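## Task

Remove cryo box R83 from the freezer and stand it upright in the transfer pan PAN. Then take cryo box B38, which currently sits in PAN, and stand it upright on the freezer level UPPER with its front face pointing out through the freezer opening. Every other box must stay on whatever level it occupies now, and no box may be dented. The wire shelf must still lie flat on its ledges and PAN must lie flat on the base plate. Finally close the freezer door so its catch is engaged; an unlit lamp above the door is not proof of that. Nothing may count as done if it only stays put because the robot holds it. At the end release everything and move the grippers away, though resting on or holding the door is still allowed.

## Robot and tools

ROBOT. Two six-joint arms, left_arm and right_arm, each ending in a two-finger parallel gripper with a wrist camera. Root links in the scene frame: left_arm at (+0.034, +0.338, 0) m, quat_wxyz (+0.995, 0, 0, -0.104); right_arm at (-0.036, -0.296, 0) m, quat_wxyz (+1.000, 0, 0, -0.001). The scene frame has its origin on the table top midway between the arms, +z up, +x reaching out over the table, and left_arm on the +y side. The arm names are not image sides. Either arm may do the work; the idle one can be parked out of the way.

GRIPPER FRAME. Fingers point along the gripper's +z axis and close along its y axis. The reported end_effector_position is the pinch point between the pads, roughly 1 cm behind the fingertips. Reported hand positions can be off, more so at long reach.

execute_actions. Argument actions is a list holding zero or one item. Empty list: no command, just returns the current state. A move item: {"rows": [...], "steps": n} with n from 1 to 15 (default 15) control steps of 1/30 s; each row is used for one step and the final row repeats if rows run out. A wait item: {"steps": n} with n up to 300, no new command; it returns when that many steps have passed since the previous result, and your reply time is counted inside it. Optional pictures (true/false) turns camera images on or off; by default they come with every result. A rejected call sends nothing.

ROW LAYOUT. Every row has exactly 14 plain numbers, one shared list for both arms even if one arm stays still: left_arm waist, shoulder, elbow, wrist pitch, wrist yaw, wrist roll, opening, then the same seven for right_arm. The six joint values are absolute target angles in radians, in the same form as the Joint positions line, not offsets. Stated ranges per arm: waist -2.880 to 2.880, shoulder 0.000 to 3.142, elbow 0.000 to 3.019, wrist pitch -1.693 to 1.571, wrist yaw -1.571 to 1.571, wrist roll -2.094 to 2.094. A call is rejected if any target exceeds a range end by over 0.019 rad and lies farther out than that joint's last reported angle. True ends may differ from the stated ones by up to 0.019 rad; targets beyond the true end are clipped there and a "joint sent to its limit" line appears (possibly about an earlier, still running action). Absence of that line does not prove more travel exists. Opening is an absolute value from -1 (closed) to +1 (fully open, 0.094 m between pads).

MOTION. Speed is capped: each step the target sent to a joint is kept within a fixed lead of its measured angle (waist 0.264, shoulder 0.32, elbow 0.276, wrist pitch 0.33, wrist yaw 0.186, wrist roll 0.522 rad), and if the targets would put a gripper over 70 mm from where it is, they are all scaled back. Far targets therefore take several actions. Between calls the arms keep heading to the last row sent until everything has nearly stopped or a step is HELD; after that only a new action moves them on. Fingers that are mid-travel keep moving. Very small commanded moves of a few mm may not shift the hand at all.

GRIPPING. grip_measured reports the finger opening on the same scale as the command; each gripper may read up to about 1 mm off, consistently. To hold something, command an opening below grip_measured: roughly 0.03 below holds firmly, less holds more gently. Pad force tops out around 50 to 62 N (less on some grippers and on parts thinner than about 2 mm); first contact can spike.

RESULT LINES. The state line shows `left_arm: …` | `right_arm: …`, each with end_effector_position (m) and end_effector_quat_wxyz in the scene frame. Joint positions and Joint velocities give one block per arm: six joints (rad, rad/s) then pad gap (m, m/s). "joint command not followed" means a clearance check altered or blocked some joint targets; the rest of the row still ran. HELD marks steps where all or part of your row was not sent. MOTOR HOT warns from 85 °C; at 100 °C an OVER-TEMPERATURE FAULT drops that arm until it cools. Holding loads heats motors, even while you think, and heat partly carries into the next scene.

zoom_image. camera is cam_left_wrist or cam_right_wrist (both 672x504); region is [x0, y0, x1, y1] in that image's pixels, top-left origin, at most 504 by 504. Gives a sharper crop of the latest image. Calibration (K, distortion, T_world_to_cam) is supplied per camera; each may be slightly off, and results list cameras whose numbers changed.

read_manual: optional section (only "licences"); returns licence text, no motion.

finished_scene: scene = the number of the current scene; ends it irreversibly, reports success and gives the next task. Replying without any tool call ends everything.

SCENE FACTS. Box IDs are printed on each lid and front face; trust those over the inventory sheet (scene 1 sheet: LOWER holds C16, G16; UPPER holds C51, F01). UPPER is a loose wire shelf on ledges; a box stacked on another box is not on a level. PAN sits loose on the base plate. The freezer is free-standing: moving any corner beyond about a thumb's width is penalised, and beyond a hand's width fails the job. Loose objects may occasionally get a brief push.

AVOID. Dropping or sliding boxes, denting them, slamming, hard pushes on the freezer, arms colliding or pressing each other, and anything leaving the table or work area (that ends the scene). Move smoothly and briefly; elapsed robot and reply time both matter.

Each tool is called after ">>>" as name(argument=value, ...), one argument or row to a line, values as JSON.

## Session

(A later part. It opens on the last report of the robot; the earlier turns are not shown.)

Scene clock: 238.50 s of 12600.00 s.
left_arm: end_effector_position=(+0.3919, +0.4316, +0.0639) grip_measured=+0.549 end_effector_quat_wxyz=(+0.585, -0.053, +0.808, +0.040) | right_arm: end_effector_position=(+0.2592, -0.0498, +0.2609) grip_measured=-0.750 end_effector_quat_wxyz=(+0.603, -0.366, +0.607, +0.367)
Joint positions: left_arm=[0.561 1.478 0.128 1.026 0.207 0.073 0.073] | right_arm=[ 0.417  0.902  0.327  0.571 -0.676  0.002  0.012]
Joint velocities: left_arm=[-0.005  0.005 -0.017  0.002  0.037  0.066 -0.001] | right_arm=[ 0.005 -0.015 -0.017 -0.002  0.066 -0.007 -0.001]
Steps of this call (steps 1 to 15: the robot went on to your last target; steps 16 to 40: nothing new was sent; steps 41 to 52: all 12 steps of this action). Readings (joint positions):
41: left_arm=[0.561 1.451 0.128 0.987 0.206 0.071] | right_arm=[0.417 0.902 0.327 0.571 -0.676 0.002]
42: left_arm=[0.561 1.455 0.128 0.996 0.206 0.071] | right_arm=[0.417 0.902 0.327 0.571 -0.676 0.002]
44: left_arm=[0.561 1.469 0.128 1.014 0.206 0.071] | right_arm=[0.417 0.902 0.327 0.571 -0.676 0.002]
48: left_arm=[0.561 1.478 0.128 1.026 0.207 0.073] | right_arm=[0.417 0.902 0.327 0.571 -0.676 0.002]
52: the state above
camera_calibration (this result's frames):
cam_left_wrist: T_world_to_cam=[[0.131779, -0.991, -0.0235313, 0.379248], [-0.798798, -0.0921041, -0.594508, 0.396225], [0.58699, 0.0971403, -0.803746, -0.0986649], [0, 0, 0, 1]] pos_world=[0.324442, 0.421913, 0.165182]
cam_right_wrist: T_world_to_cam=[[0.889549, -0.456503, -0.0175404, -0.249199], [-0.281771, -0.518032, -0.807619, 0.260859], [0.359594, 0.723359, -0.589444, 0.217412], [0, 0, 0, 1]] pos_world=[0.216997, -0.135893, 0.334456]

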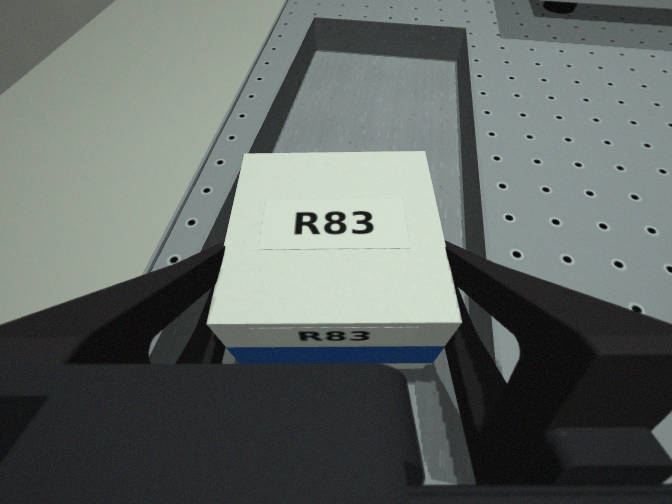

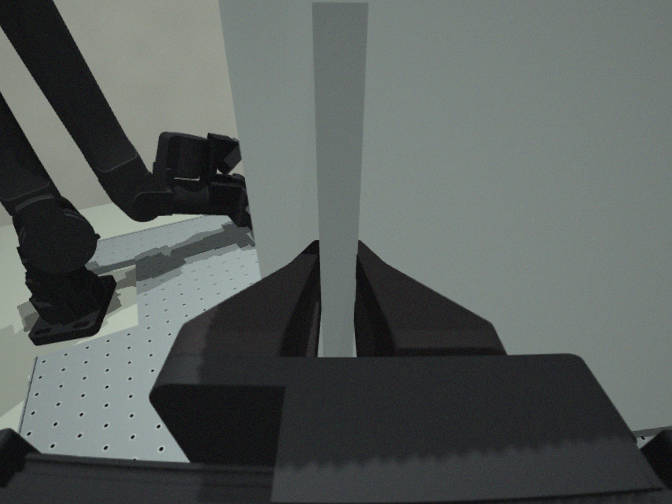

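Contact. Release.

>>> execute_actions(
  actions=[
    {"rows":[[0.565,1.475,0.128,1.03,0.21,0.08,0.62,0.427,0.90,0.35,0.565,-0.673,0,-0.85],[0.565,1.475,0.128,1.03,0.21,0.08,0.8,0.427,0.90,0.35,0.565,-0.673,0,-0.85]],"steps":10},
  ],
)

>>> execute_actions(
  actions=[
    {"rows":[[0.565,1.42,0.14,0.99,0.21,0.08,0.8,0.427,0.90,0.35,0.565,-0.673,0,-0.85],[0.565,1.37,0.15,0.94,0.21,0.08,0.8,0.427,0.90,0.35,0.565,-0.673,0,-0.85],[0.565,1.32,0.16,0.89,0.21,0.08,0.8,0.427,0.90,0.35,0.565,-0.673,0,-0.85],[0.565,1.27,0.17,0.83,0.21,0.08,0.8,0.427,0.90,0.35,0.565,-0.673,0,-0.85],[0.565,1.22,0.18,0.77,0.21,0.08,0.8,0.427,0.90,0.35,0.565,-0.673,0,-0.85],[0.565,1.17,0.19,0.71,0.21,0.08,0.8,0.427,0.90,0.35,0.565,-0.673,0,-0.85],[0.565,1.12,0.2,0.65,0.21,0.08,0.8,0.427,0.90,0.35,0.565,-0.673,0,-0.85],[0.565,1.07,0.21,0.59,0.21,0.08,0.8,0.427,0.90,0.35,0.565,-0.673,0,-0.85],[0.565,1.02,0.22,0.53,0.21,0.08,0.8,0.427,0.90,0.35,0.565,-0.673,0,-0.85],[0.565,0.96,0.24,0.45,0.21,0.08,0.8,0.427,0.90,0.35,0.565,-0.673,0,-0.85],[0.565,0.9,0.26,0.37,0.21,0.08,0.8,0.427,0.90,0.35,0.565,-0.673,0,-0.85],[0.565,0.84,0.28,0.28,0.21,0.08,0.8,0.427,0.90,0.35,0.565,-0.673,0,-0.85],[0.565,0.78,0.3,0.19,0.21,0.08,0.8,0.427,0.90,0.35,0.565,-0.673,0,-0.85],[0.565,0.72,0.33,0.1,0.21,0.08,0.8,0.427,0.90,0.35,0.565,-0.673,0,-0.85],[0.565,0.66,0.36,0.0,0.21,0.08,0.8,0.427,0.90,0.35,0.565,-0.673,0,-0.85]],"steps":15},
  ],
  pictures=false,
)

>>> execute_actions(
  actions=[
    {"steps":20},
  ],
)

Scene clock: 244.77 s of 12600.00 s.
left_arm: end_effector_position=(+0.3919, +0.4316, +0.0639) grip_measured=+0.798 end_effector_quat_wxyz=(+0.585, -0.053, +0.808, +0.040) | right_arm: end_effector_position=(+0.2592, -0.0498, +0.2609) grip_measured=-0.750 end_effector_quat_wxyz=(+0.603, -0.366, +0.607, +0.367)
Joint positions: left_arm=[0.561 1.478 0.128 1.026 0.207 0.073 0.084] | right_arm=[ 0.417  0.902  0.327  0.571 -0.676  0.002  0.012]
Joint velocities: left_arm=[-0.005  0.024  0.007  0.007 -0.007  0.037  0.001] | right_arm=[-0.005 -0.005  0.012 -0.017 -0.051  0.007 -0.   ]
Steps of this call (steps 1 to 15: the robot went on to your last target; steps 16 to 90: nothing new was sent; then 2.93 s passed at rest; steps 91 to 100: all 10 steps of this action). Readings (joint positions):
91: left_arm=[0.561 1.478 0.128 1.026 0.207 0.073] | right_arm=[0.417 0.902 0.327 0.571 -0.676 0.002]
92: left_arm=[0.561 1.478 0.128 1.026 0.207 0.073] | right_arm=[0.417 0.902 0.327 0.571 -0.676 0.002]
94: left_arm=[0.561 1.478 0.128 1.026 0.207 0.073] | right_arm=[0.417 0.902 0.327 0.571 -0.676 0.002]
98: left_arm=[0.561 1.478 0.128 1.026 0.207 0.073] | right_arm=[0.417 0.902 0.327 0.571 -0.676 0.002]
100: the state above
camera_calibration (this result's frames):
cam_left_wrist: T_world_to_cam=[[0.131779, -0.991, -0.0235313, 0.379248], [-0.798798, -0.0921041, -0.594508, 0.396225], [0.58699, 0.0971403, -0.803746, -0.0986649], [0, 0, 0, 1]] pos_world=[0.324442, 0.421913, 0.165182]
cam_right_wrist: T_world_to_cam=[[0.889549, -0.456503, -0.0175404, -0.249199], [-0.281771, -0.518032, -0.807619, 0.260859], [0.359594, 0.723359, -0.589444, 0.217412], [0, 0, 0, 1]] pos_world=[0.216997, -0.135893, 0.334456]

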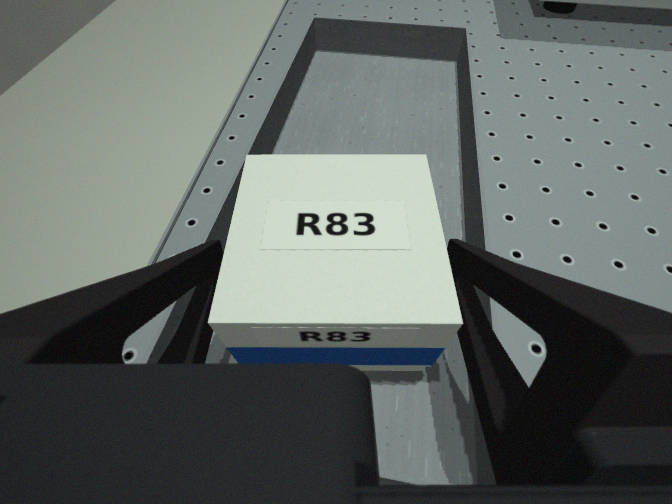

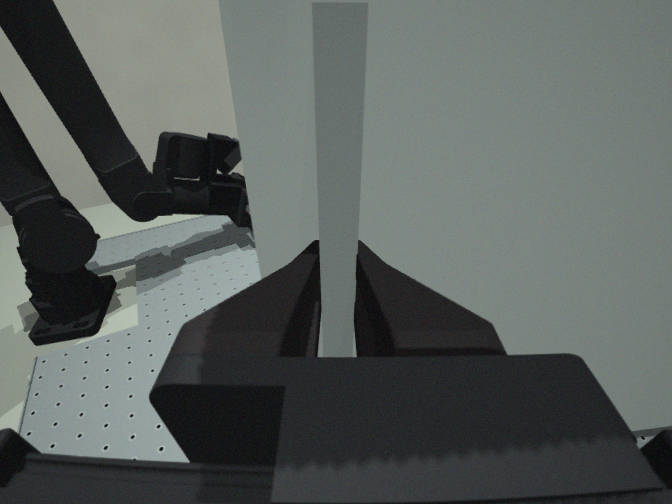

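Scene clock: 245.27 s of 12600.00 s.
left_arm: end_effector_position=(+0.3821, +0.4280, +0.1695) grip_measured=+0.798 end_effector_quat_wxyz=(+0.578, -0.054, +0.813, +0.038) | right_arm: end_effector_position=(+0.2592, -0.0498, +0.2609) grip_measured=-0.750 end_effector_quat_wxyz=(+0.603, -0.366, +0.607, +0.367)
Joint positions: left_arm=[0.561 0.78  0.247 0.191 0.207 0.073 0.084] | right_arm=[ 0.417  0.902  0.327  0.571 -0.676  0.002  0.012]
Joint velocities: left_arm=[ 0.005 -1.753  0.628 -2.742  0.022 -0.007 -0.001] | right_arm=[ 0.005  0.015 -0.027  0.007  0.037  0.066 -0.001]
Steps of this call (steps 1 to 15: all 15 steps of this action). Readings (joint positions):
1: left_arm=[0.561 1.475 0.128 1.021 0.207 0.073] | right_arm=[0.417 0.902 0.327 0.571 -0.676 0.002]
2: left_arm=[0.561 1.463 0.128 1.002 0.207 0.073] | right_arm=[0.417 0.902 0.327 0.571 -0.676 0.002]
4: left_arm=[0.561 1.401 0.128 0.927 0.207 0.073] | right_arm=[0.417 0.902 0.327 0.571 -0.676 0.002]
8: left_arm=[0.561 1.182 0.144 0.711 0.207 0.073] | right_arm=[0.417 0.902 0.327 0.571 -0.676 0.002]
15: the state above

Scene clock: 245.93 s of 12600.00 s.
left_arm: end_effector_position=(+0.3765, +0.4259, +0.2099) grip_measured=+0.798 end_effector_quat_wxyz=(+0.584, -0.053, +0.809, +0.040) | right_arm: end_effector_position=(+0.2592, -0.0498, +0.2609) grip_measured=-0.750 end_effector_quat_wxyz=(+0.603, -0.366, +0.607, +0.367)
Joint positions: left_arm=[0.561 0.65  0.314 0.008 0.207 0.073 0.084] | right_arm=[ 0.417  0.902  0.327  0.571 -0.676  0.002  0.012]
Joint velocities: left_arm=[ 0.005 -0.005 -0.002 -0.022 -0.037 -0.007  0.   ] | right_arm=[ 0.005  0.005 -0.017 -0.002 -0.007  0.007  0.   ]
Steps of this call (steps 1 to 20: the robot went on to your last target). Readings (joint positions):
1: left_arm=[0.561 0.725 0.266 0.116 0.207 0.073] | right_arm=[0.417 0.902 0.327 0.571 -0.676 0.002]
2: left_arm=[0.561 0.682 0.282 0.072 0.207 0.073] | right_arm=[0.417 0.902 0.327 0.571 -0.676 0.002]
4: left_arm=[0.561 0.639 0.304 0.037 0.207 0.073] | right_arm=[0.417 0.902 0.327 0.571 -0.676 0.002]
8: left_arm=[0.561 0.642 0.314 0.016 0.207 0.073] | right_arm=[0.417 0.902 0.327 0.571 -0.676 0.002]
20: the state above
camera_calibration (this result's frames):
cam_left_wrist: T_world_to_cam=[[0.131704, -0.991027, -0.0227821, 0.378995], [-0.800709, -0.0928066, -0.591821, 0.470671], [0.584396, 0.0961872, -0.805748, 0.0300279], [0, 0, 0, 1]] pos_world=[0.309407, 0.416388, 0.311382]
cam_right_wrist: T_world_to_cam=[[0.889549, -0.456503, -0.0175404, -0.249199], [-0.281771, -0.518032, -0.807619, 0.260859], [0.359594, 0.723359, -0.589444, 0.217412], [0, 0, 0, 1]] pos_world=[0.216997, -0.135893, 0.334456]

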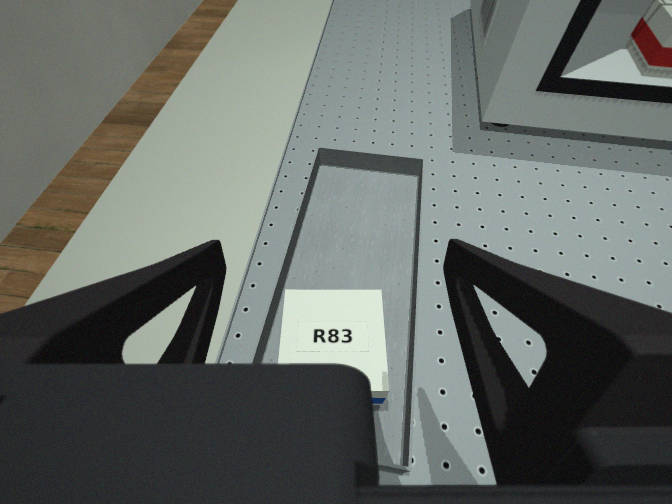

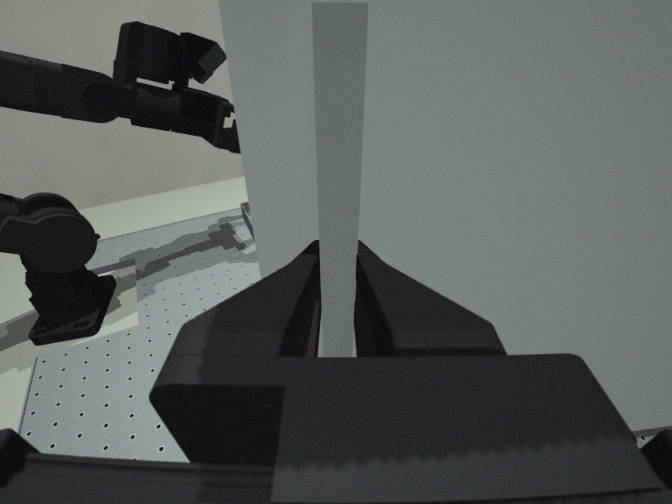

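Look into the freezer using wrist only.

>>> execute_actions(
  actions=[
    {"rows":[[0.565,0.65,0.36,0.1,0.3,0.05,0.8,0.427,0.90,0.35,0.565,-0.673,0,-0.85],[0.565,0.65,0.36,0.2,0.4,0.02,0.8,0.427,0.90,0.35,0.565,-0.673,0,-0.85],[0.565,0.65,0.36,0.3,0.5,0,0.8,0.427,0.90,0.35,0.565,-0.673,0,-0.85],[0.565,0.65,0.36,0.4,0.6,-0.05,0.8,0.427,0.90,0.35,0.565,-0.673,0,-0.85],[0.565,0.65,0.36,0.5,0.7,-0.1,0.8,0.427,0.90,0.35,0.565,-0.673,0,-0.85],[0.565,0.65,0.36,0.6,0.8,-0.15,0.8,0.427,0.90,0.35,0.565,-0.673,0,-0.85],[0.565,0.65,0.36,0.7,0.9,-0.2,0.8,0.427,0.90,0.35,0.565,-0.673,0,-0.85]],"steps":15},
  ],
)

Scene clock: 249.03 s of 12600.00 s.
left_arm: end_effector_position=(+0.3556, +0.3136, +0.3500) grip_measured=+0.798 end_effector_quat_wxyz=(+0.758, +0.211, +0.591, -0.176) | right_arm: end_effector_position=(+0.2592, -0.0498, +0.2609) grip_measured=-0.750 end_effector_quat_wxyz=(+0.603, -0.366, +0.607, +0.367)
Joint positions: left_arm=[ 0.563  0.648  0.316  0.678  0.896 -0.16   0.084] | right_arm=[ 0.417  0.902  0.327  0.571 -0.676  0.002  0.012]
Joint velocities: left_arm=[ 0.005 -0.005 -0.012  0.002 -0.066 -0.168  0.   ] | right_arm=[ 0.015 -0.005  0.007  0.002 -0.007 -0.051  0.001]
Steps of this call (steps 1 to 15: the robot went on to your last target; steps 16 to 78: nothing new was sent; steps 79 to 93: all 15 steps of this action). Readings (joint positions):
79: left_arm=[0.562 0.650 0.314 0.019 0.245 0.071] | right_arm=[0.417 0.902 0.327 0.571 -0.676 0.002]
80: left_arm=[0.563 0.650 0.314 0.052 0.322 0.065] | right_arm=[0.417 0.902 0.327 0.571 -0.676 0.002]
82: left_arm=[0.564 0.651 0.314 0.192 0.510 0.041] | right_arm=[0.417 0.902 0.327 0.571 -0.676 0.002]
86: left_arm=[0.563 0.650 0.314 0.564 0.860 -0.070] | right_arm=[0.417 0.902 0.327 0.571 -0.676 0.002]
93: the state above
camera_calibration (this result's frames):
cam_left_wrist: T_world_to_cam=[[-0.507437, -0.851987, -0.12894, 0.494474], [-0.27489, 0.301875, -0.912856, 0.328036], [0.816666, -0.427773, -0.387385, 0.101194], [0, 0, 0, 1]] pos_world=[0.258447, 0.365547, 0.402408]
cam_right_wrist: T_world_to_cam=[[0.889549, -0.456503, -0.0175404, -0.249199], [-0.281771, -0.518032, -0.807619, 0.260859], [0.359594, 0.723359, -0.589444, 0.217412], [0, 0, 0, 1]] pos_world=[0.216997, -0.135893, 0.334456]

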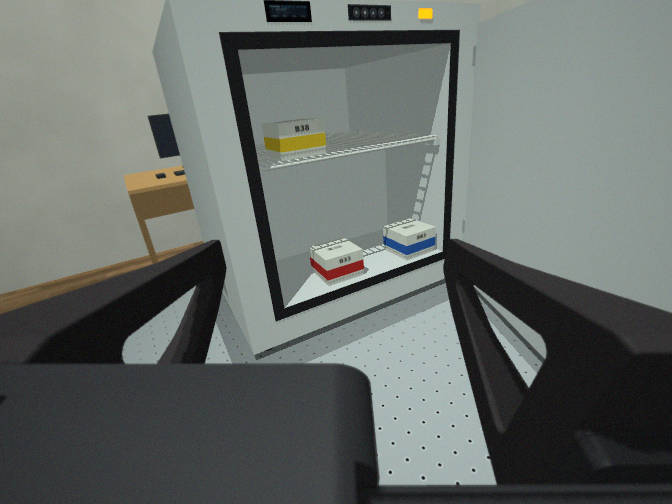

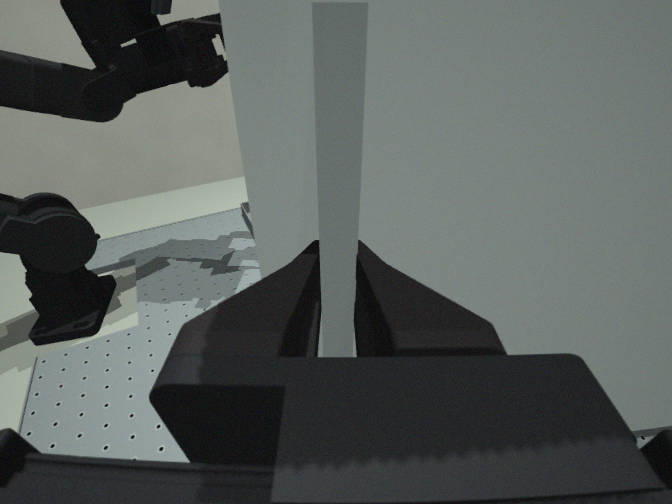

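>>> execute_actions(
  actions=[
    {"rows":[[0.6,0.65,0.36,0.7,0.9,-0.2,0.8,0.45,0.925,0.375,0.585,-0.64,0,-0.85],[0.64,0.65,0.36,0.7,0.9,-0.2,0.8,0.475,0.945,0.39,0.595,-0.605,0,-0.85],[0.68,0.65,0.36,0.7,0.9,-0.2,0.8,0.5,0.965,0.40,0.605,-0.57,0,-0.85],[0.72,0.65,0.36,0.7,0.9,-0.2,0.8,0.525,0.985,0.41,0.615,-0.535,0,-0.85],[0.76,0.65,0.36,0.7,0.9,-0.2,0.8,0.55,1.005,0.42,0.625,-0.5,0,-0.85],[0.8,0.65,0.36,0.7,0.9,-0.2,0.8,0.573,1.025,0.432,0.635,-0.465,0,-0.85],[0.8,0.65,0.36,0.7,0.9,-0.2,0.8,0.595,1.045,0.444,0.645,-0.43,0,-0.85],[0.8,0.65,0.36,0.7,0.9,-0.2,0.8,0.617,1.066,0.456,0.654,-0.395,0,-0.85],[0.8,0.65,0.36,0.7,0.9,-0.2,0.8,0.638,1.088,0.469,0.663,-0.36,0,-0.85],[0.8,0.65,0.36,0.7,0.9,-0.2,0.8,0.659,1.11,0.483,0.672,-0.325,0,-0.85],[0.8,0.65,0.36,0.7,0.9,-0.2,0.8,0.68,1.132,0.498,0.68,-0.29,0,-0.85],[0.8,0.65,0.36,0.7,0.9,-0.2,0.8,0.7,1.155,0.513,0.688,-0.255,0,-0.85],[0.8,0.65,0.36,0.7,0.9,-0.2,0.8,0.72,1.178,0.529,0.695,-0.22,0,-0.85],[0.8,0.65,0.36,0.7,0.9,-0.2,0.8,0.738,1.2,0.545,0.7,-0.18,0,-0.85],[0.8,0.65,0.36,0.7,0.9,-0.2,0.8,0.755,1.222,0.564,0.703,-0.147,0,-0.85]]},
  ],
  pictures=false,
)

>>> execute_actions(
  actions=[
    {"rows":[[0.8,0.65,0.36,0.7,0.9,-0.2,0.8,0.77,1.244,0.583,0.706,-0.114,0,-0.85],[0.8,0.65,0.36,0.7,0.9,-0.2,0.8,0.785,1.266,0.602,0.708,-0.08,0,-0.85],[0.8,0.65,0.36,0.7,0.9,-0.2,0.8,0.798,1.288,0.621,0.71,-0.047,0,-0.85],[0.8,0.65,0.36,0.7,0.9,-0.2,0.8,0.811,1.31,0.64,0.71,-0.014,0,-0.85],[0.8,0.65,0.36,0.7,0.9,-0.2,0.8,0.823,1.332,0.66,0.71,0.02,0,-0.85],[0.8,0.65,0.36,0.7,0.9,-0.2,0.8,0.836,1.359,0.687,0.708,0.057,0,-0.85],[0.8,0.65,0.36,0.7,0.9,-0.2,0.8,0.848,1.386,0.714,0.705,0.094,0,-0.85],[0.8,0.65,0.36,0.7,0.9,-0.2,0.8,0.859,1.413,0.741,0.7,0.131,0,-0.85],[0.8,0.65,0.36,0.7,0.9,-0.2,0.8,0.869,1.44,0.768,0.693,0.168,0,-0.85],[0.8,0.65,0.36,0.7,0.9,-0.2,0.8,0.877,1.469,0.8,0.688,0.199,0,-0.85],[0.8,0.65,0.36,0.7,0.9,-0.2,0.8,0.884,1.498,0.833,0.683,0.229,0,-0.85],[0.8,0.65,0.36,0.7,0.9,-0.2,0.8,0.89,1.527,0.867,0.678,0.259,0,-0.85],[0.8,0.65,0.36,0.7,0.9,-0.2,0.8,0.895,1.556,0.901,0.672,0.288,0,-0.85],[0.8,0.65,0.36,0.7,0.9,-0.2,0.8,0.899,1.585,0.936,0.666,0.317,0,-0.85],[0.8,0.65,0.36,0.7,0.9,-0.2,0.8,0.902,1.614,0.971,0.66,0.345,0,-0.85]]},
  ],
  pictures=false,
)

>>> execute_actions(
  actions=[
    {"rows":[[0.8,0.65,0.36,0.7,0.9,-0.2,0.8,0.903,1.643,1.007,0.654,0.373,0,-0.85],[0.8,0.65,0.36,0.7,0.9,-0.2,0.8,0.902,1.671,1.043,0.647,0.4,0,-0.85],[0.8,0.65,0.36,0.7,0.9,-0.2,0.8,0.9,1.696,1.078,0.637,0.423,0,-0.85],[0.8,0.65,0.36,0.7,0.9,-0.2,0.8,0.898,1.721,1.113,0.627,0.446,0,-0.85],[0.8,0.65,0.36,0.7,0.9,-0.2,0.8,0.896,1.746,1.148,0.617,0.468,0,-0.85],[0.8,0.65,0.36,0.7,0.9,-0.2,0.8,0.893,1.771,1.184,0.607,0.49,0,-0.85],[0.8,0.65,0.36,0.7,0.9,-0.2,0.8,0.89,1.795,1.22,0.597,0.513,0,-0.85],[0.8,0.65,0.36,0.7,0.9,-0.2,0.8,0.888,1.82,1.258,0.585,0.534,0,-0.85],[0.8,0.65,0.36,0.7,0.9,-0.2,0.8,0.885,1.845,1.296,0.573,0.555,0,-0.85],[0.8,0.65,0.36,0.7,0.9,-0.2,0.8,0.882,1.87,1.334,0.561,0.577,0,-0.85],[0.8,0.65,0.36,0.7,0.9,-0.2,0.8,0.879,1.896,1.372,0.549,0.598,0,-0.85],[0.8,0.65,0.36,0.7,0.9,-0.2,0.8,0.876,1.921,1.41,0.536,0.619,0,-0.85],[0.8,0.65,0.36,0.7,0.9,-0.2,0.8,0.873,1.941,1.444,0.524,0.638,0,-0.85],[0.8,0.65,0.36,0.7,0.9,-0.2,0.8,0.87,1.961,1.478,0.511,0.656,0,-0.85],[0.8,0.65,0.36,0.7,0.9,-0.2,0.8,0.867,1.981,1.512,0.499,0.675,0,-0.85]]},
  ],
  pictures=false,
)

>>> execute_actions(
  actions=[
    {"rows":[[0.8,0.65,0.36,0.7,0.9,-0.2,0.8,0.864,2.001,1.546,0.486,0.693,0,-0.85],[0.8,0.65,0.36,0.7,0.9,-0.2,0.8,0.861,2.021,1.58,0.474,0.712,0,-0.85],[0.8,0.65,0.36,0.7,0.9,-0.2,0.8,0.858,2.041,1.614,0.461,0.73,0,-0.85],[0.8,0.65,0.36,0.7,0.9,-0.2,0.8,0.855,2.061,1.648,0.449,0.749,0,-0.85],[0.8,0.65,0.36,0.7,0.9,-0.2,0.8,0.852,2.082,1.68,0.436,0.767,0,-0.85],[0.8,0.65,0.36,0.7,0.9,-0.2,0.8,0.849,2.1,1.71,0.424,0.778,0,-0.85],[0.8,0.65,0.36,0.7,0.9,-0.2,0.8,0.846,2.117,1.74,0.413,0.789,0,-0.85],[0.8,0.65,0.36,0.7,0.9,-0.2,0.8,0.844,2.133,1.767,0.403,0.799,0,-0.85],[0.8,0.65,0.36,0.7,0.9,-0.2,0.8,0.841,2.148,1.793,0.393,0.808,0,-0.85],[0.8,0.65,0.36,0.7,0.9,-0.2,0.8,0.839,2.162,1.817,0.384,0.817,0,-0.85],[0.8,0.65,0.36,0.7,0.9,-0.2,0.8,0.837,2.175,1.839,0.375,0.825,0,-0.85],[0.8,0.65,0.36,0.7,0.9,-0.2,0.8,0.835,2.187,1.859,0.368,0.832,0,-0.85],[0.8,0.65,0.36,0.7,0.9,-0.2,0.8,0.833,2.198,1.878,0.36,0.839,0,-0.85],[0.8,0.65,0.36,0.7,0.9,-0.2,0.8,0.831,2.208,1.895,0.354,0.845,0,-0.85],[0.8,0.65,0.36,0.7,0.9,-0.2,0.8,0.83,2.217,1.91,0.348,0.851,0,-0.85]]},
  ],
  pictures=false,
)

>>> execute_actions(
  actions=[
    {"rows":[[0.8,0.65,0.36,0.7,0.9,-0.2,0.8,0.829,2.224,1.922,0.343,0.855,0,-0.85],[0.8,0.65,0.36,0.7,0.9,-0.2,0.8,0.828,2.231,1.934,0.339,0.859,0,-0.85],[0.8,0.65,0.36,0.7,0.9,-0.2,0.8,0.827,2.238,1.946,0.334,0.864,0,-0.85],[0.8,0.65,0.36,0.7,0.9,-0.2,0.8,0.825,2.245,1.958,0.33,0.868,0,-0.85],[0.8,0.65,0.36,0.7,0.9,-0.2,0.8,0.824,2.252,1.97,0.325,0.872,0,-0.85],[0.8,0.65,0.36,0.7,0.9,-0.2,0.8,0.823,2.259,1.982,0.32,0.877,0,-0.85],[0.8,0.65,0.36,0.7,0.9,-0.2,0.8,0.822,2.266,1.994,0.316,0.881,0,-0.85],[0.8,0.65,0.36,0.7,0.9,-0.2,0.8,0.82,2.272,2.004,0.312,0.885,0,-0.85],[0.8,0.65,0.36,0.7,0.9,-0.2,0.8,0.818,2.278,2.014,0.31,0.885,0,-0.85],[0.8,0.65,0.36,0.7,0.9,-0.2,0.8,0.815,2.284,2.024,0.308,0.885,0,-0.85],[0.8,0.65,0.36,0.7,0.9,-0.2,0.8,0.813,2.29,2.034,0.306,0.885,0,-0.85],[0.8,0.65,0.36,0.7,0.9,-0.2,0.8,0.81,2.296,2.045,0.304,0.885,0,-0.85],[0.8,0.65,0.36,0.7,0.9,-0.2,0.8,0.808,2.302,2.056,0.302,0.885,0,-0.85],[0.8,0.65,0.36,0.7,0.9,-0.2,0.8,0.805,2.307,2.066,0.3,0.885,0,-0.85]]},
  ],
  pictures=false,
)

>>> execute_actions(
  actions=[
    {"steps":20},
  ],
)

Scene clock: 272.90 s of 12600.00 s.
left_arm: end_effector_position=(+0.3519, +0.3914, +0.3499) grip_measured=+0.798 end_effector_quat_wxyz=(+0.773, +0.131, +0.614, -0.093) | right_arm: end_effector_position=(+0.3002, +0.0391, +0.2600) grip_measured=-0.750 end_effector_quat_wxyz=(+0.631, -0.310, +0.641, +0.309)
Joint positions: left_arm=[ 0.808  0.648  0.316  0.679  0.899 -0.185  0.084] | right_arm=[ 0.721  1.165  0.48   0.673 -0.187  0.002  0.012]
Joint velocities: left_arm=[ 0.005 -0.005  0.007 -0.007 -0.037  0.022  0.001] | right_arm=[ 0.532  0.63   0.452  0.149  1.033 -0.022  0.   ]
Steps of this call (steps 1 to 30: the robot went on to your last target; steps 31 to 90: nothing new was sent; then 20.37 s passed at rest; steps 91 to 105: all 15 steps of this action). Readings (joint positions):
91: left_arm=[0.566 0.648 0.316 0.679 0.897 -0.184] | right_arm=[0.419 0.903 0.327 0.571 -0.669 0.002]
92: left_arm=[0.576 0.648 0.316 0.679 0.898 -0.184] | right_arm=[0.429 0.905 0.327 0.572 -0.651 0.002]
94: left_arm=[0.629 0.648 0.316 0.679 0.899 -0.184] | right_arm=[0.471 0.924 0.336 0.582 -0.586 0.002]
98: left_arm=[0.784 0.648 0.316 0.679 0.899 -0.185] | right_arm=[0.575 1.009 0.382 0.616 -0.441 0.002]
105: the state above

Scene clock: 273.40 s of 12600.00 s.
left_arm: end_effector_position=(+0.3519, +0.3914, +0.3499) grip_measured=+0.798 end_effector_quat_wxyz=(+0.773, +0.131, +0.614, -0.093) | right_arm: end_effector_position=(+0.3908, +0.1453, +0.2614) grip_measured=-0.750 end_effector_quat_wxyz=(+0.673, -0.204, +0.682, +0.199)
Joint positions: left_arm=[ 0.808  0.648  0.316  0.679  0.899 -0.185  0.084] | right_arm=[0.892 1.548 0.85  0.683 0.311 0.002 0.012]
Joint velocities: left_arm=[ 0.005 -0.005 -0.012 -0.012 -0.051 -0.037 -0.   ] | right_arm=[ 0.132  0.894  0.999 -0.12   0.857  0.066 -0.001]
Steps of this call (steps 1 to 15: all 15 steps of this action). Readings (joint positions):
1: left_arm=[0.808 0.648 0.316 0.679 0.899 -0.185] | right_arm=[0.739 1.187 0.496 0.677 -0.152 0.002]
2: left_arm=[0.808 0.648 0.316 0.679 0.899 -0.185] | right_arm=[0.755 1.209 0.514 0.681 -0.118 0.002]
4: left_arm=[0.808 0.648 0.316 0.679 0.899 -0.185] | right_arm=[0.784 1.254 0.551 0.686 -0.051 0.002]
8: left_arm=[0.808 0.648 0.316 0.679 0.899 -0.185] | right_arm=[0.836 1.347 0.637 0.688 0.088 0.002]
15: the state above

Scene clock: 273.90 s of 12600.00 s.
left_arm: end_effector_position=(+0.3519, +0.3914, +0.3499) grip_measured=+0.798 end_effector_quat_wxyz=(+0.773, +0.131, +0.614, -0.093) | right_arm: end_effector_position=(+0.5253, +0.2236, +0.2639) grip_measured=-0.750 end_effector_quat_wxyz=(+0.701, -0.084, +0.703, +0.081)
Joint positions: left_arm=[ 0.808  0.648  0.316  0.679  0.899 -0.185  0.084] | right_arm=[ 0.888  1.931  1.392  0.535  0.652 -0.002  0.012]
Joint velocities: left_arm=[-0.015 -0.005 -0.007 -0.002 -0.022 -0.022 -0.   ] | right_arm=[-0.073  0.65   1.043 -0.403  0.505 -0.051 -0.   ]
Steps of this call (steps 1 to 15: all 15 steps of this action). Readings (joint positions):
1: left_arm=[0.808 0.648 0.316 0.679 0.899 -0.185] | right_arm=[0.896 1.578 0.886 0.678 0.340 0.002]
2: left_arm=[0.808 0.648 0.316 0.679 0.899 -0.185] | right_arm=[0.899 1.607 0.922 0.673 0.368 0.001]
4: left_arm=[0.808 0.648 0.316 0.679 0.899 -0.185] | right_arm=[0.901 1.663 0.995 0.658 0.416 0.000]
8: left_arm=[0.808 0.648 0.316 0.679 0.899 -0.185] | right_arm=[0.901 1.764 1.136 0.619 0.508 -0.000]
15: the state above

Scene clock: 274.40 s of 12600.00 s.
left_arm: end_effector_position=(+0.3519, +0.3914, +0.3499) grip_measured=+0.798 end_effector_quat_wxyz=(+0.773, +0.131, +0.614, -0.093) | right_arm: end_effector_position=(+0.6197, +0.2466, +0.2658) grip_measured=-0.750 end_effector_quat_wxyz=(+0.709, -0.004, +0.706, +0.001)
Joint positions: left_arm=[ 0.808  0.648  0.316  0.679  0.899 -0.185  0.084] | right_arm=[ 0.846  2.183  1.818  0.372  0.836 -0.008  0.012]
Joint velocities: left_arm=[-0.005 -0.005  0.002  0.007 -0.007  0.066  0.   ] | right_arm=[-0.063  0.278  0.496 -0.217  0.139 -0.037 -0.   ]
Steps of this call (steps 1 to 15: all 15 steps of this action). Readings (joint positions):
1: left_arm=[0.808 0.648 0.316 0.679 0.899 -0.185] | right_arm=[0.885 1.953 1.427 0.522 0.669 -0.003]
2: left_arm=[0.808 0.648 0.316 0.679 0.899 -0.185] | right_arm=[0.882 1.973 1.461 0.510 0.687 -0.003]
4: left_arm=[0.808 0.648 0.316 0.679 0.899 -0.185] | right_arm=[0.877 2.013 1.527 0.484 0.723 -0.003]
8: left_arm=[0.808 0.648 0.316 0.679 0.899 -0.185] | right_arm=[0.865 2.088 1.654 0.435 0.780 -0.005]
15: the state above

Scene clock: 274.90 s of 12600.00 s.
left_arm: end_effector_position=(+0.3519, +0.3914, +0.3499) grip_measured=+0.798 end_effector_quat_wxyz=(+0.773, +0.131, +0.614, -0.093) | right_arm: end_effector_position=(+0.6478, +0.2487, +0.2667) grip_measured=-0.750 end_effector_quat_wxyz=(+0.710, +0.025, +0.704, -0.026)
Joint positions: left_arm=[ 0.808  0.648  0.316  0.679  0.899 -0.185  0.084] | right_arm=[ 0.831  2.27   1.972  0.312  0.9   -0.013  0.012]
Joint velocities: left_arm=[ 0.005 -0.005 -0.007  0.012  0.022  0.007  0.001] | right_arm=[-0.005  0.005  0.037 -0.046  0.11  -0.037 -0.001]
Steps of this call (steps 1 to 15: all 15 steps of this action). Readings (joint positions):
1: left_arm=[0.808 0.648 0.316 0.679 0.899 -0.185] | right_arm=[0.844 2.192 1.834 0.365 0.841 -0.008]
2: left_arm=[0.808 0.648 0.316 0.679 0.899 -0.185] | right_arm=[0.842 2.200 1.848 0.360 0.846 -0.008]
4: left_arm=[0.808 0.648 0.316 0.679 0.899 -0.185] | right_arm=[0.840 2.214 1.872 0.350 0.856 -0.009]
8: left_arm=[0.808 0.648 0.316 0.679 0.899 -0.185] | right_arm=[0.835 2.239 1.918 0.331 0.873 -0.010]
15: the state above

Scene clock: 275.57 s of 12600.00 s.
left_arm: end_effector_position=(+0.3519, +0.3914, +0.3499) grip_measured=+0.798 end_effector_quat_wxyz=(+0.773, +0.131, +0.614, -0.093) | right_arm: end_effector_position=(+0.6477, +0.2488, +0.2666) grip_measured=-0.750 end_effector_quat_wxyz=(+0.709, +0.025, +0.704, -0.027)
Joint positions: left_arm=[ 0.808  0.648  0.316  0.679  0.899 -0.185  0.084] | right_arm=[ 0.832  2.271  1.973  0.31   0.902 -0.013  0.012]
Joint velocities: left_arm=[-0.015 -0.005 -0.017 -0.007  0.037  0.051  0.   ] | right_arm=[-0.005 -0.015  0.007 -0.022 -0.022  0.022 -0.   ]
Steps of this call (steps 1 to 15: the robot went on to your last target; steps 16 to 20: nothing new was sent). Readings (joint positions):
1: left_arm=[0.808 0.648 0.316 0.679 0.899 -0.185] | right_arm=[0.832 2.271 1.973 0.311 0.902 -0.013]
2: left_arm=[0.808 0.648 0.316 0.679 0.899 -0.185] | right_arm=[0.832 2.271 1.973 0.311 0.902 -0.013]
4: left_arm=[0.808 0.648 0.316 0.679 0.899 -0.185] | right_arm=[0.832 2.271 1.973 0.310 0.902 -0.013]
8: left_arm=[0.808 0.648 0.316 0.679 0.899 -0.185] | right_arm=[0.832 2.271 1.973 0.310 0.902 -0.013]
20: the state above
All arms were judged still, so your last target was given up. Only a new action makes them travel on or press farther. Fingers that are still opening or closing keep moving.
camera_calibration (this result's frames):
cam_left_wrist: T_world_to_cam=[[-0.295406, -0.949451, -0.106198, 0.514472], [-0.345029, 0.209681, -0.914871, 0.364947], [0.890893, -0.233617, -0.389529, 0.0361968], [0, 0, 0, 1]] pos_world=[0.245648, 0.4204, 0.402615]
cam_right_wrist: T_world_to_cam=[[-0.0667002, -0.997722, -0.0100762, 0.29369], [-0.578776, 0.0469147, -0.814136, 0.583135], [0.812754, -0.0484712, -0.580587, -0.238883], [0, 0, 0, 1]] pos_world=[0.551247, 0.254085, 0.339019]

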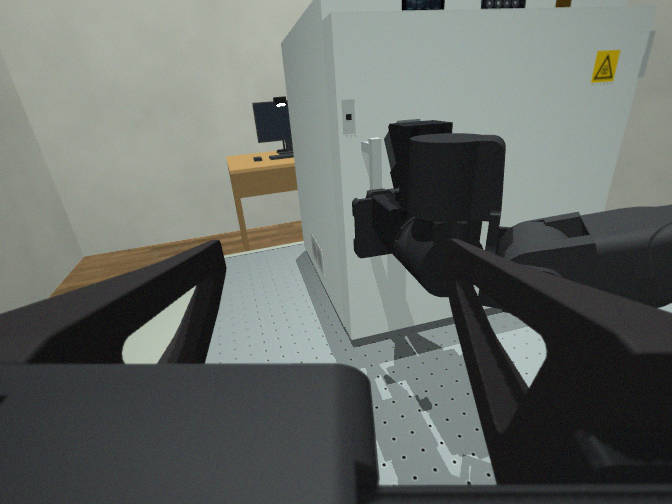

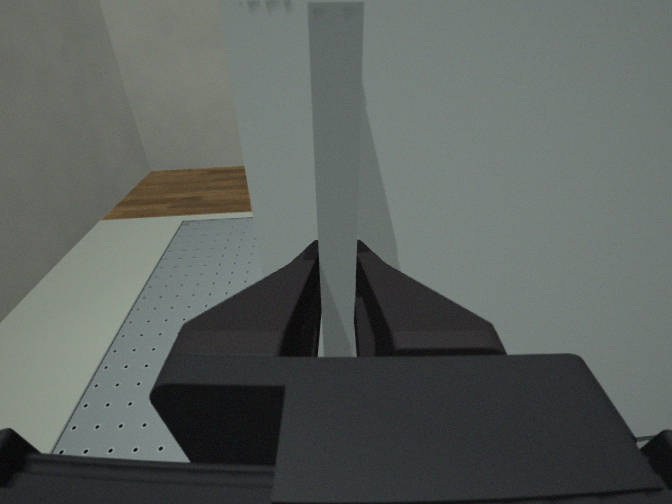

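>>> execute_actions(
  actions=[
    {"rows":[[0.8,0.65,0.36,0.7,0.9,-0.2,0.8,0.8,2.32,2.08,0.3,0.885,0,-0.85],[0.8,0.65,0.36,0.7,0.9,-0.2,0.8,0.795,2.33,2.095,0.3,0.885,0,-0.85],[0.8,0.65,0.36,0.7,0.9,-0.2,0.8,0.79,2.34,2.11,0.3,0.885,0,-0.85]],"steps":12},
  ],
  pictures=false,
)

>>> execute_actions(
  actions=[
    {"rows":[[0.8,0.65,0.36,0.7,0.9,-0.2,0.8,0.81,2.3,2.05,0.31,0.885,0,-0.85],[0.8,0.65,0.36,0.7,0.9,-0.2,0.8,0.83,2.27,2.0,0.32,0.885,0,-0.85],[0.8,0.65,0.36,0.7,0.9,-0.2,0.8,0.84,2.24,1.96,0.33,0.88,0,-0.85],[0.8,0.65,0.36,0.7,0.9,-0.2,0.8,0.845,2.225,1.935,0.34,0.87,0,-0.85]],"steps":15},
  ],
  pictures=false,
)

>>> zoom_image(
  camera="cam_left_wrist",
  region=[290, 60, 410, 180],
)

Scene clock: 279.53 s of 12600.00 s.
left_arm: end_effector_position=(+0.3519, +0.3914, +0.3499) grip_measured=+0.798 end_effector_quat_wxyz=(+0.773, +0.131, +0.614, -0.093) | right_arm: end_effector_position=(+0.6486, +0.2486, +0.2663) grip_measured=-0.750 end_effector_quat_wxyz=(+0.710, +0.037, +0.702, -0.036)
Joint positions: left_arm=[ 0.808  0.648  0.316  0.679  0.899 -0.185  0.084] | right_arm=[ 0.835  2.285  1.996  0.31   0.935 -0.015  0.012]
Joint velocities: left_arm=[-0.015 -0.015  0.007  0.002  0.081 -0.066  0.001] | right_arm=[-0.005 -0.005  0.002 -0.022  0.037  0.037 -0.001]
Steps of this call (steps 1 to 107: nothing new was sent; steps 108 to 119: all 12 steps of this action). Readings (joint positions):
108: left_arm=[0.808 0.648 0.316 0.679 0.899 -0.185] | right_arm=[0.832 2.272 1.975 0.310 0.904 -0.013]
109: left_arm=[0.808 0.648 0.316 0.679 0.899 -0.185] | right_arm=[0.832 2.274 1.979 0.310 0.910 -0.013]
111: left_arm=[0.808 0.648 0.316 0.679 0.899 -0.185] | right_arm=[0.834 2.282 1.991 0.310 0.928 -0.013]
115: left_arm=[0.808 0.648 0.316 0.679 0.899 -0.185] | right_arm=[0.835 2.285 1.996 0.310 0.935 -0.015]
119: the state above

Scene clock: 280.03 s of 12600.00 s.
left_arm: end_effector_position=(+0.3519, +0.3914, +0.3499) grip_measured=+0.798 end_effector_quat_wxyz=(+0.773, +0.131, +0.614, -0.093) | right_arm: end_effector_position=(+0.6463, +0.2500, +0.2657) grip_measured=-0.750 end_effector_quat_wxyz=(+0.709, +0.011, +0.705, -0.017)
Joint positions: left_arm=[ 0.808  0.648  0.316  0.679  0.899 -0.185  0.084] | right_arm=[ 0.829  2.258  1.949  0.319  0.867 -0.016  0.012]
Joint velocities: left_arm=[ 0.005  0.005  0.012 -0.007 -0.051 -0.037  0.   ] | right_arm=[-0.005 -0.005 -0.007 -0.007 -0.022 -0.022 -0.001]
Steps of this call (steps 1 to 15: all 15 steps of this action). Readings (joint positions):
1: left_arm=[0.808 0.648 0.316 0.679 0.899 -0.185] | right_arm=[0.836 2.285 1.996 0.310 0.936 -0.015]
2: left_arm=[0.808 0.648 0.316 0.679 0.899 -0.185] | right_arm=[0.836 2.284 1.993 0.310 0.934 -0.016]
4: left_arm=[0.808 0.648 0.316 0.679 0.899 -0.185] | right_arm=[0.834 2.270 1.969 0.313 0.901 -0.016]
8: left_arm=[0.808 0.648 0.316 0.679 0.899 -0.185] | right_arm=[0.829 2.258 1.949 0.318 0.867 -0.016]
15: the state above

Region (290, 60, 410, 180) of cam_left_wrist's 672x504 image, scaled by 4.200, with more detail than that image has.

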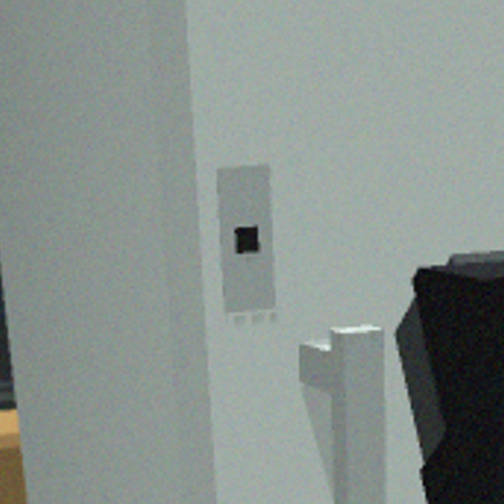

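Resists the pull (q1 went against command): latched. Release and retreat.

>>> execute_actions(
  actions=[
    {"rows":[[0.8,0.65,0.36,0.7,0.9,-0.2,0.8,0.829,2.26,1.97,0.32,0.87,0,-0.5],[0.8,0.65,0.36,0.7,0.9,-0.2,0.8,0.829,2.26,1.97,0.32,0.87,0,0.2],[0.8,0.65,0.36,0.7,0.9,-0.2,0.8,0.829,2.26,1.97,0.32,0.87,0,0.2],[0.8,0.65,0.36,0.7,0.9,-0.2,0.8,0.829,2.26,1.97,0.32,0.87,0,0.2],[0.8,0.65,0.36,0.7,0.9,-0.2,0.8,0.829,2.26,1.97,0.32,0.87,0,0.2],[0.8,0.65,0.36,0.7,0.9,-0.2,0.8,0.829,2.26,1.97,0.32,0.87,0,0.2],[0.8,0.65,0.36,0.7,0.9,-0.2,0.8,0.845,2.22,1.93,0.34,0.885,0,0.2],[0.8,0.65,0.36,0.7,0.9,-0.2,0.8,0.86,2.2,1.9,0.355,0.9,0,0.2],[0.8,0.65,0.36,0.7,0.9,-0.2,0.8,0.875,2.18,1.87,0.37,0.915,0,0.2],[0.8,0.65,0.36,0.7,0.9,-0.2,0.8,0.89,2.16,1.835,0.385,0.93,0,0.2],[0.8,0.65,0.36,0.7,0.9,-0.2,0.8,0.9,2.14,1.8,0.4,0.94,0,0.2],[0.8,0.65,0.36,0.7,0.9,-0.2,0.8,0.913,2.115,1.77,0.41,0.95,0,0.2]]},
  ],
  pictures=false,
)

>>> execute_actions(
  actions=[
    {"steps":30},
  ],
)

Scene clock: 284.73 s of 12600.00 s.
left_arm: end_effector_position=(+0.3519, +0.3914, +0.3499) grip_measured=+0.798 end_effector_quat_wxyz=(+0.773, +0.131, +0.614, -0.093) | right_arm: end_effector_position=(+0.5919, +0.2445, +0.2436) grip_measured=+0.198 end_effector_quat_wxyz=(+0.698, +0.007, +0.715, -0.039)
Joint positions: left_arm=[ 0.808  0.648  0.316  0.679  0.899 -0.185  0.084] | right_arm=[ 0.884  2.173  1.759  0.376  0.947 -0.015  0.056]
Joint velocities: left_arm=[-0.015 -0.005  0.007  0.007  0.022 -0.022  0.001] | right_arm=[ 0.317 -0.151 -0.173  0.056  0.022  0.007 -0.002]
Steps of this call (steps 1 to 15: the robot went on to your last target; steps 16 to 126: nothing new was sent; steps 127 to 141: all 15 steps of this action). Readings (joint positions):
127: left_arm=[0.808 0.648 0.316 0.679 0.899 -0.185] | right_arm=[0.829 2.258 1.949 0.319 0.867 -0.016]
128: left_arm=[0.808 0.648 0.316 0.679 0.899 -0.185] | right_arm=[0.829 2.258 1.949 0.319 0.867 -0.016]
130: left_arm=[0.808 0.648 0.316 0.679 0.899 -0.185] | right_arm=[0.829 2.258 1.949 0.319 0.867 -0.016]
134: left_arm=[0.808 0.648 0.316 0.679 0.899 -0.185] | right_arm=[0.831 2.253 1.936 0.321 0.883 -0.016]
141: the state above

Scene clock: 285.73 s of 12600.00 s.
left_arm: end_effector_position=(+0.3519, +0.3914, +0.3499) grip_measured=+0.798 end_effector_quat_wxyz=(+0.773, +0.131, +0.614, -0.093) | right_arm: end_effector_position=(+0.5732, +0.2609, +0.2622) grip_measured=+0.198 end_effector_quat_wxyz=(+0.705, +0.005, +0.709, -0.020)
Joint positions: left_arm=[ 0.808  0.648  0.316  0.679  0.899 -0.185  0.084] | right_arm=[ 0.914  2.15   1.756  0.386  0.947 -0.015  0.056]
Joint velocities: left_arm=[ 0.005 -0.005 -0.007 -0.012  0.022  0.007  0.   ] | right_arm=[-0.015 -0.005  0.002  0.002  0.022 -0.007 -0.   ]
Steps of this call (steps 1 to 30: the robot went on to your last target). Readings (joint positions):
1: left_arm=[0.808 0.648 0.316 0.679 0.899 -0.185] | right_arm=[0.895 2.170 1.756 0.378 0.947 -0.015]
2: left_arm=[0.808 0.648 0.316 0.679 0.899 -0.185] | right_arm=[0.906 2.167 1.756 0.380 0.947 -0.015]
4: left_arm=[0.808 0.648 0.316 0.679 0.899 -0.185] | right_arm=[0.924 2.161 1.756 0.383 0.947 -0.015]
8: left_arm=[0.808 0.648 0.316 0.679 0.899 -0.185] | right_arm=[0.936 2.152 1.756 0.386 0.947 -0.015]
30: the state above
All arms were judged still, so your last target was given up. Only a new action makes them travel on or press farther. Fingers that are still opening or closing keep moving.
camera_calibration (this result's frames):
cam_left_wrist: T_world_to_cam=[[-0.295406, -0.949451, -0.106198, 0.514472], [-0.345029, 0.209681, -0.914871, 0.364947], [0.890893, -0.233617, -0.389529, 0.0361968], [0, 0, 0, 1]] pos_world=[0.245648, 0.4204, 0.402615]
cam_right_wrist: T_world_to_cam=[[-0.0282372, -0.999568, 0.00819511, 0.274421], [-0.590611, 0.010069, -0.806894, 0.550387], [0.806462, -0.0276246, -0.59064, -0.179421], [0, 0, 0, 1]] pos_world=[0.47751, 0.263804, 0.335882]

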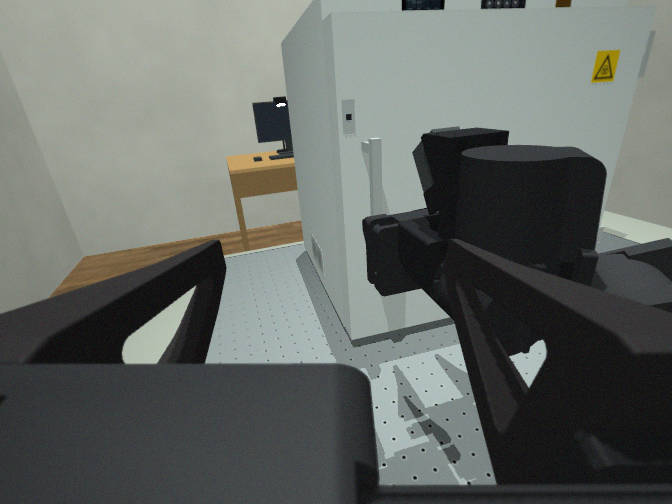

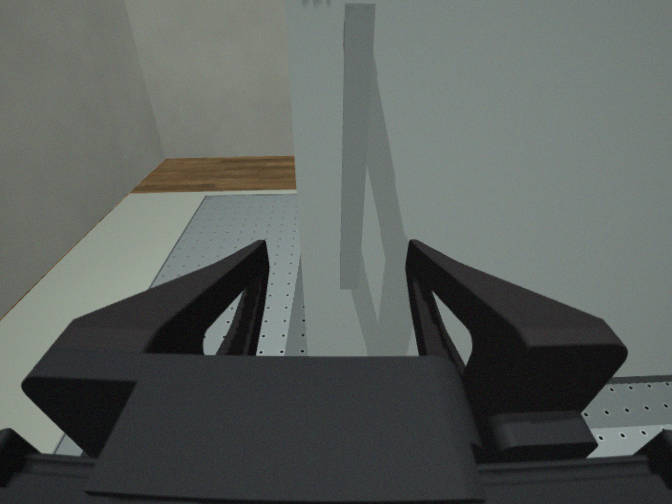

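>>> finished_scene(
  scene=2,
)

The scene is finished: the task was done.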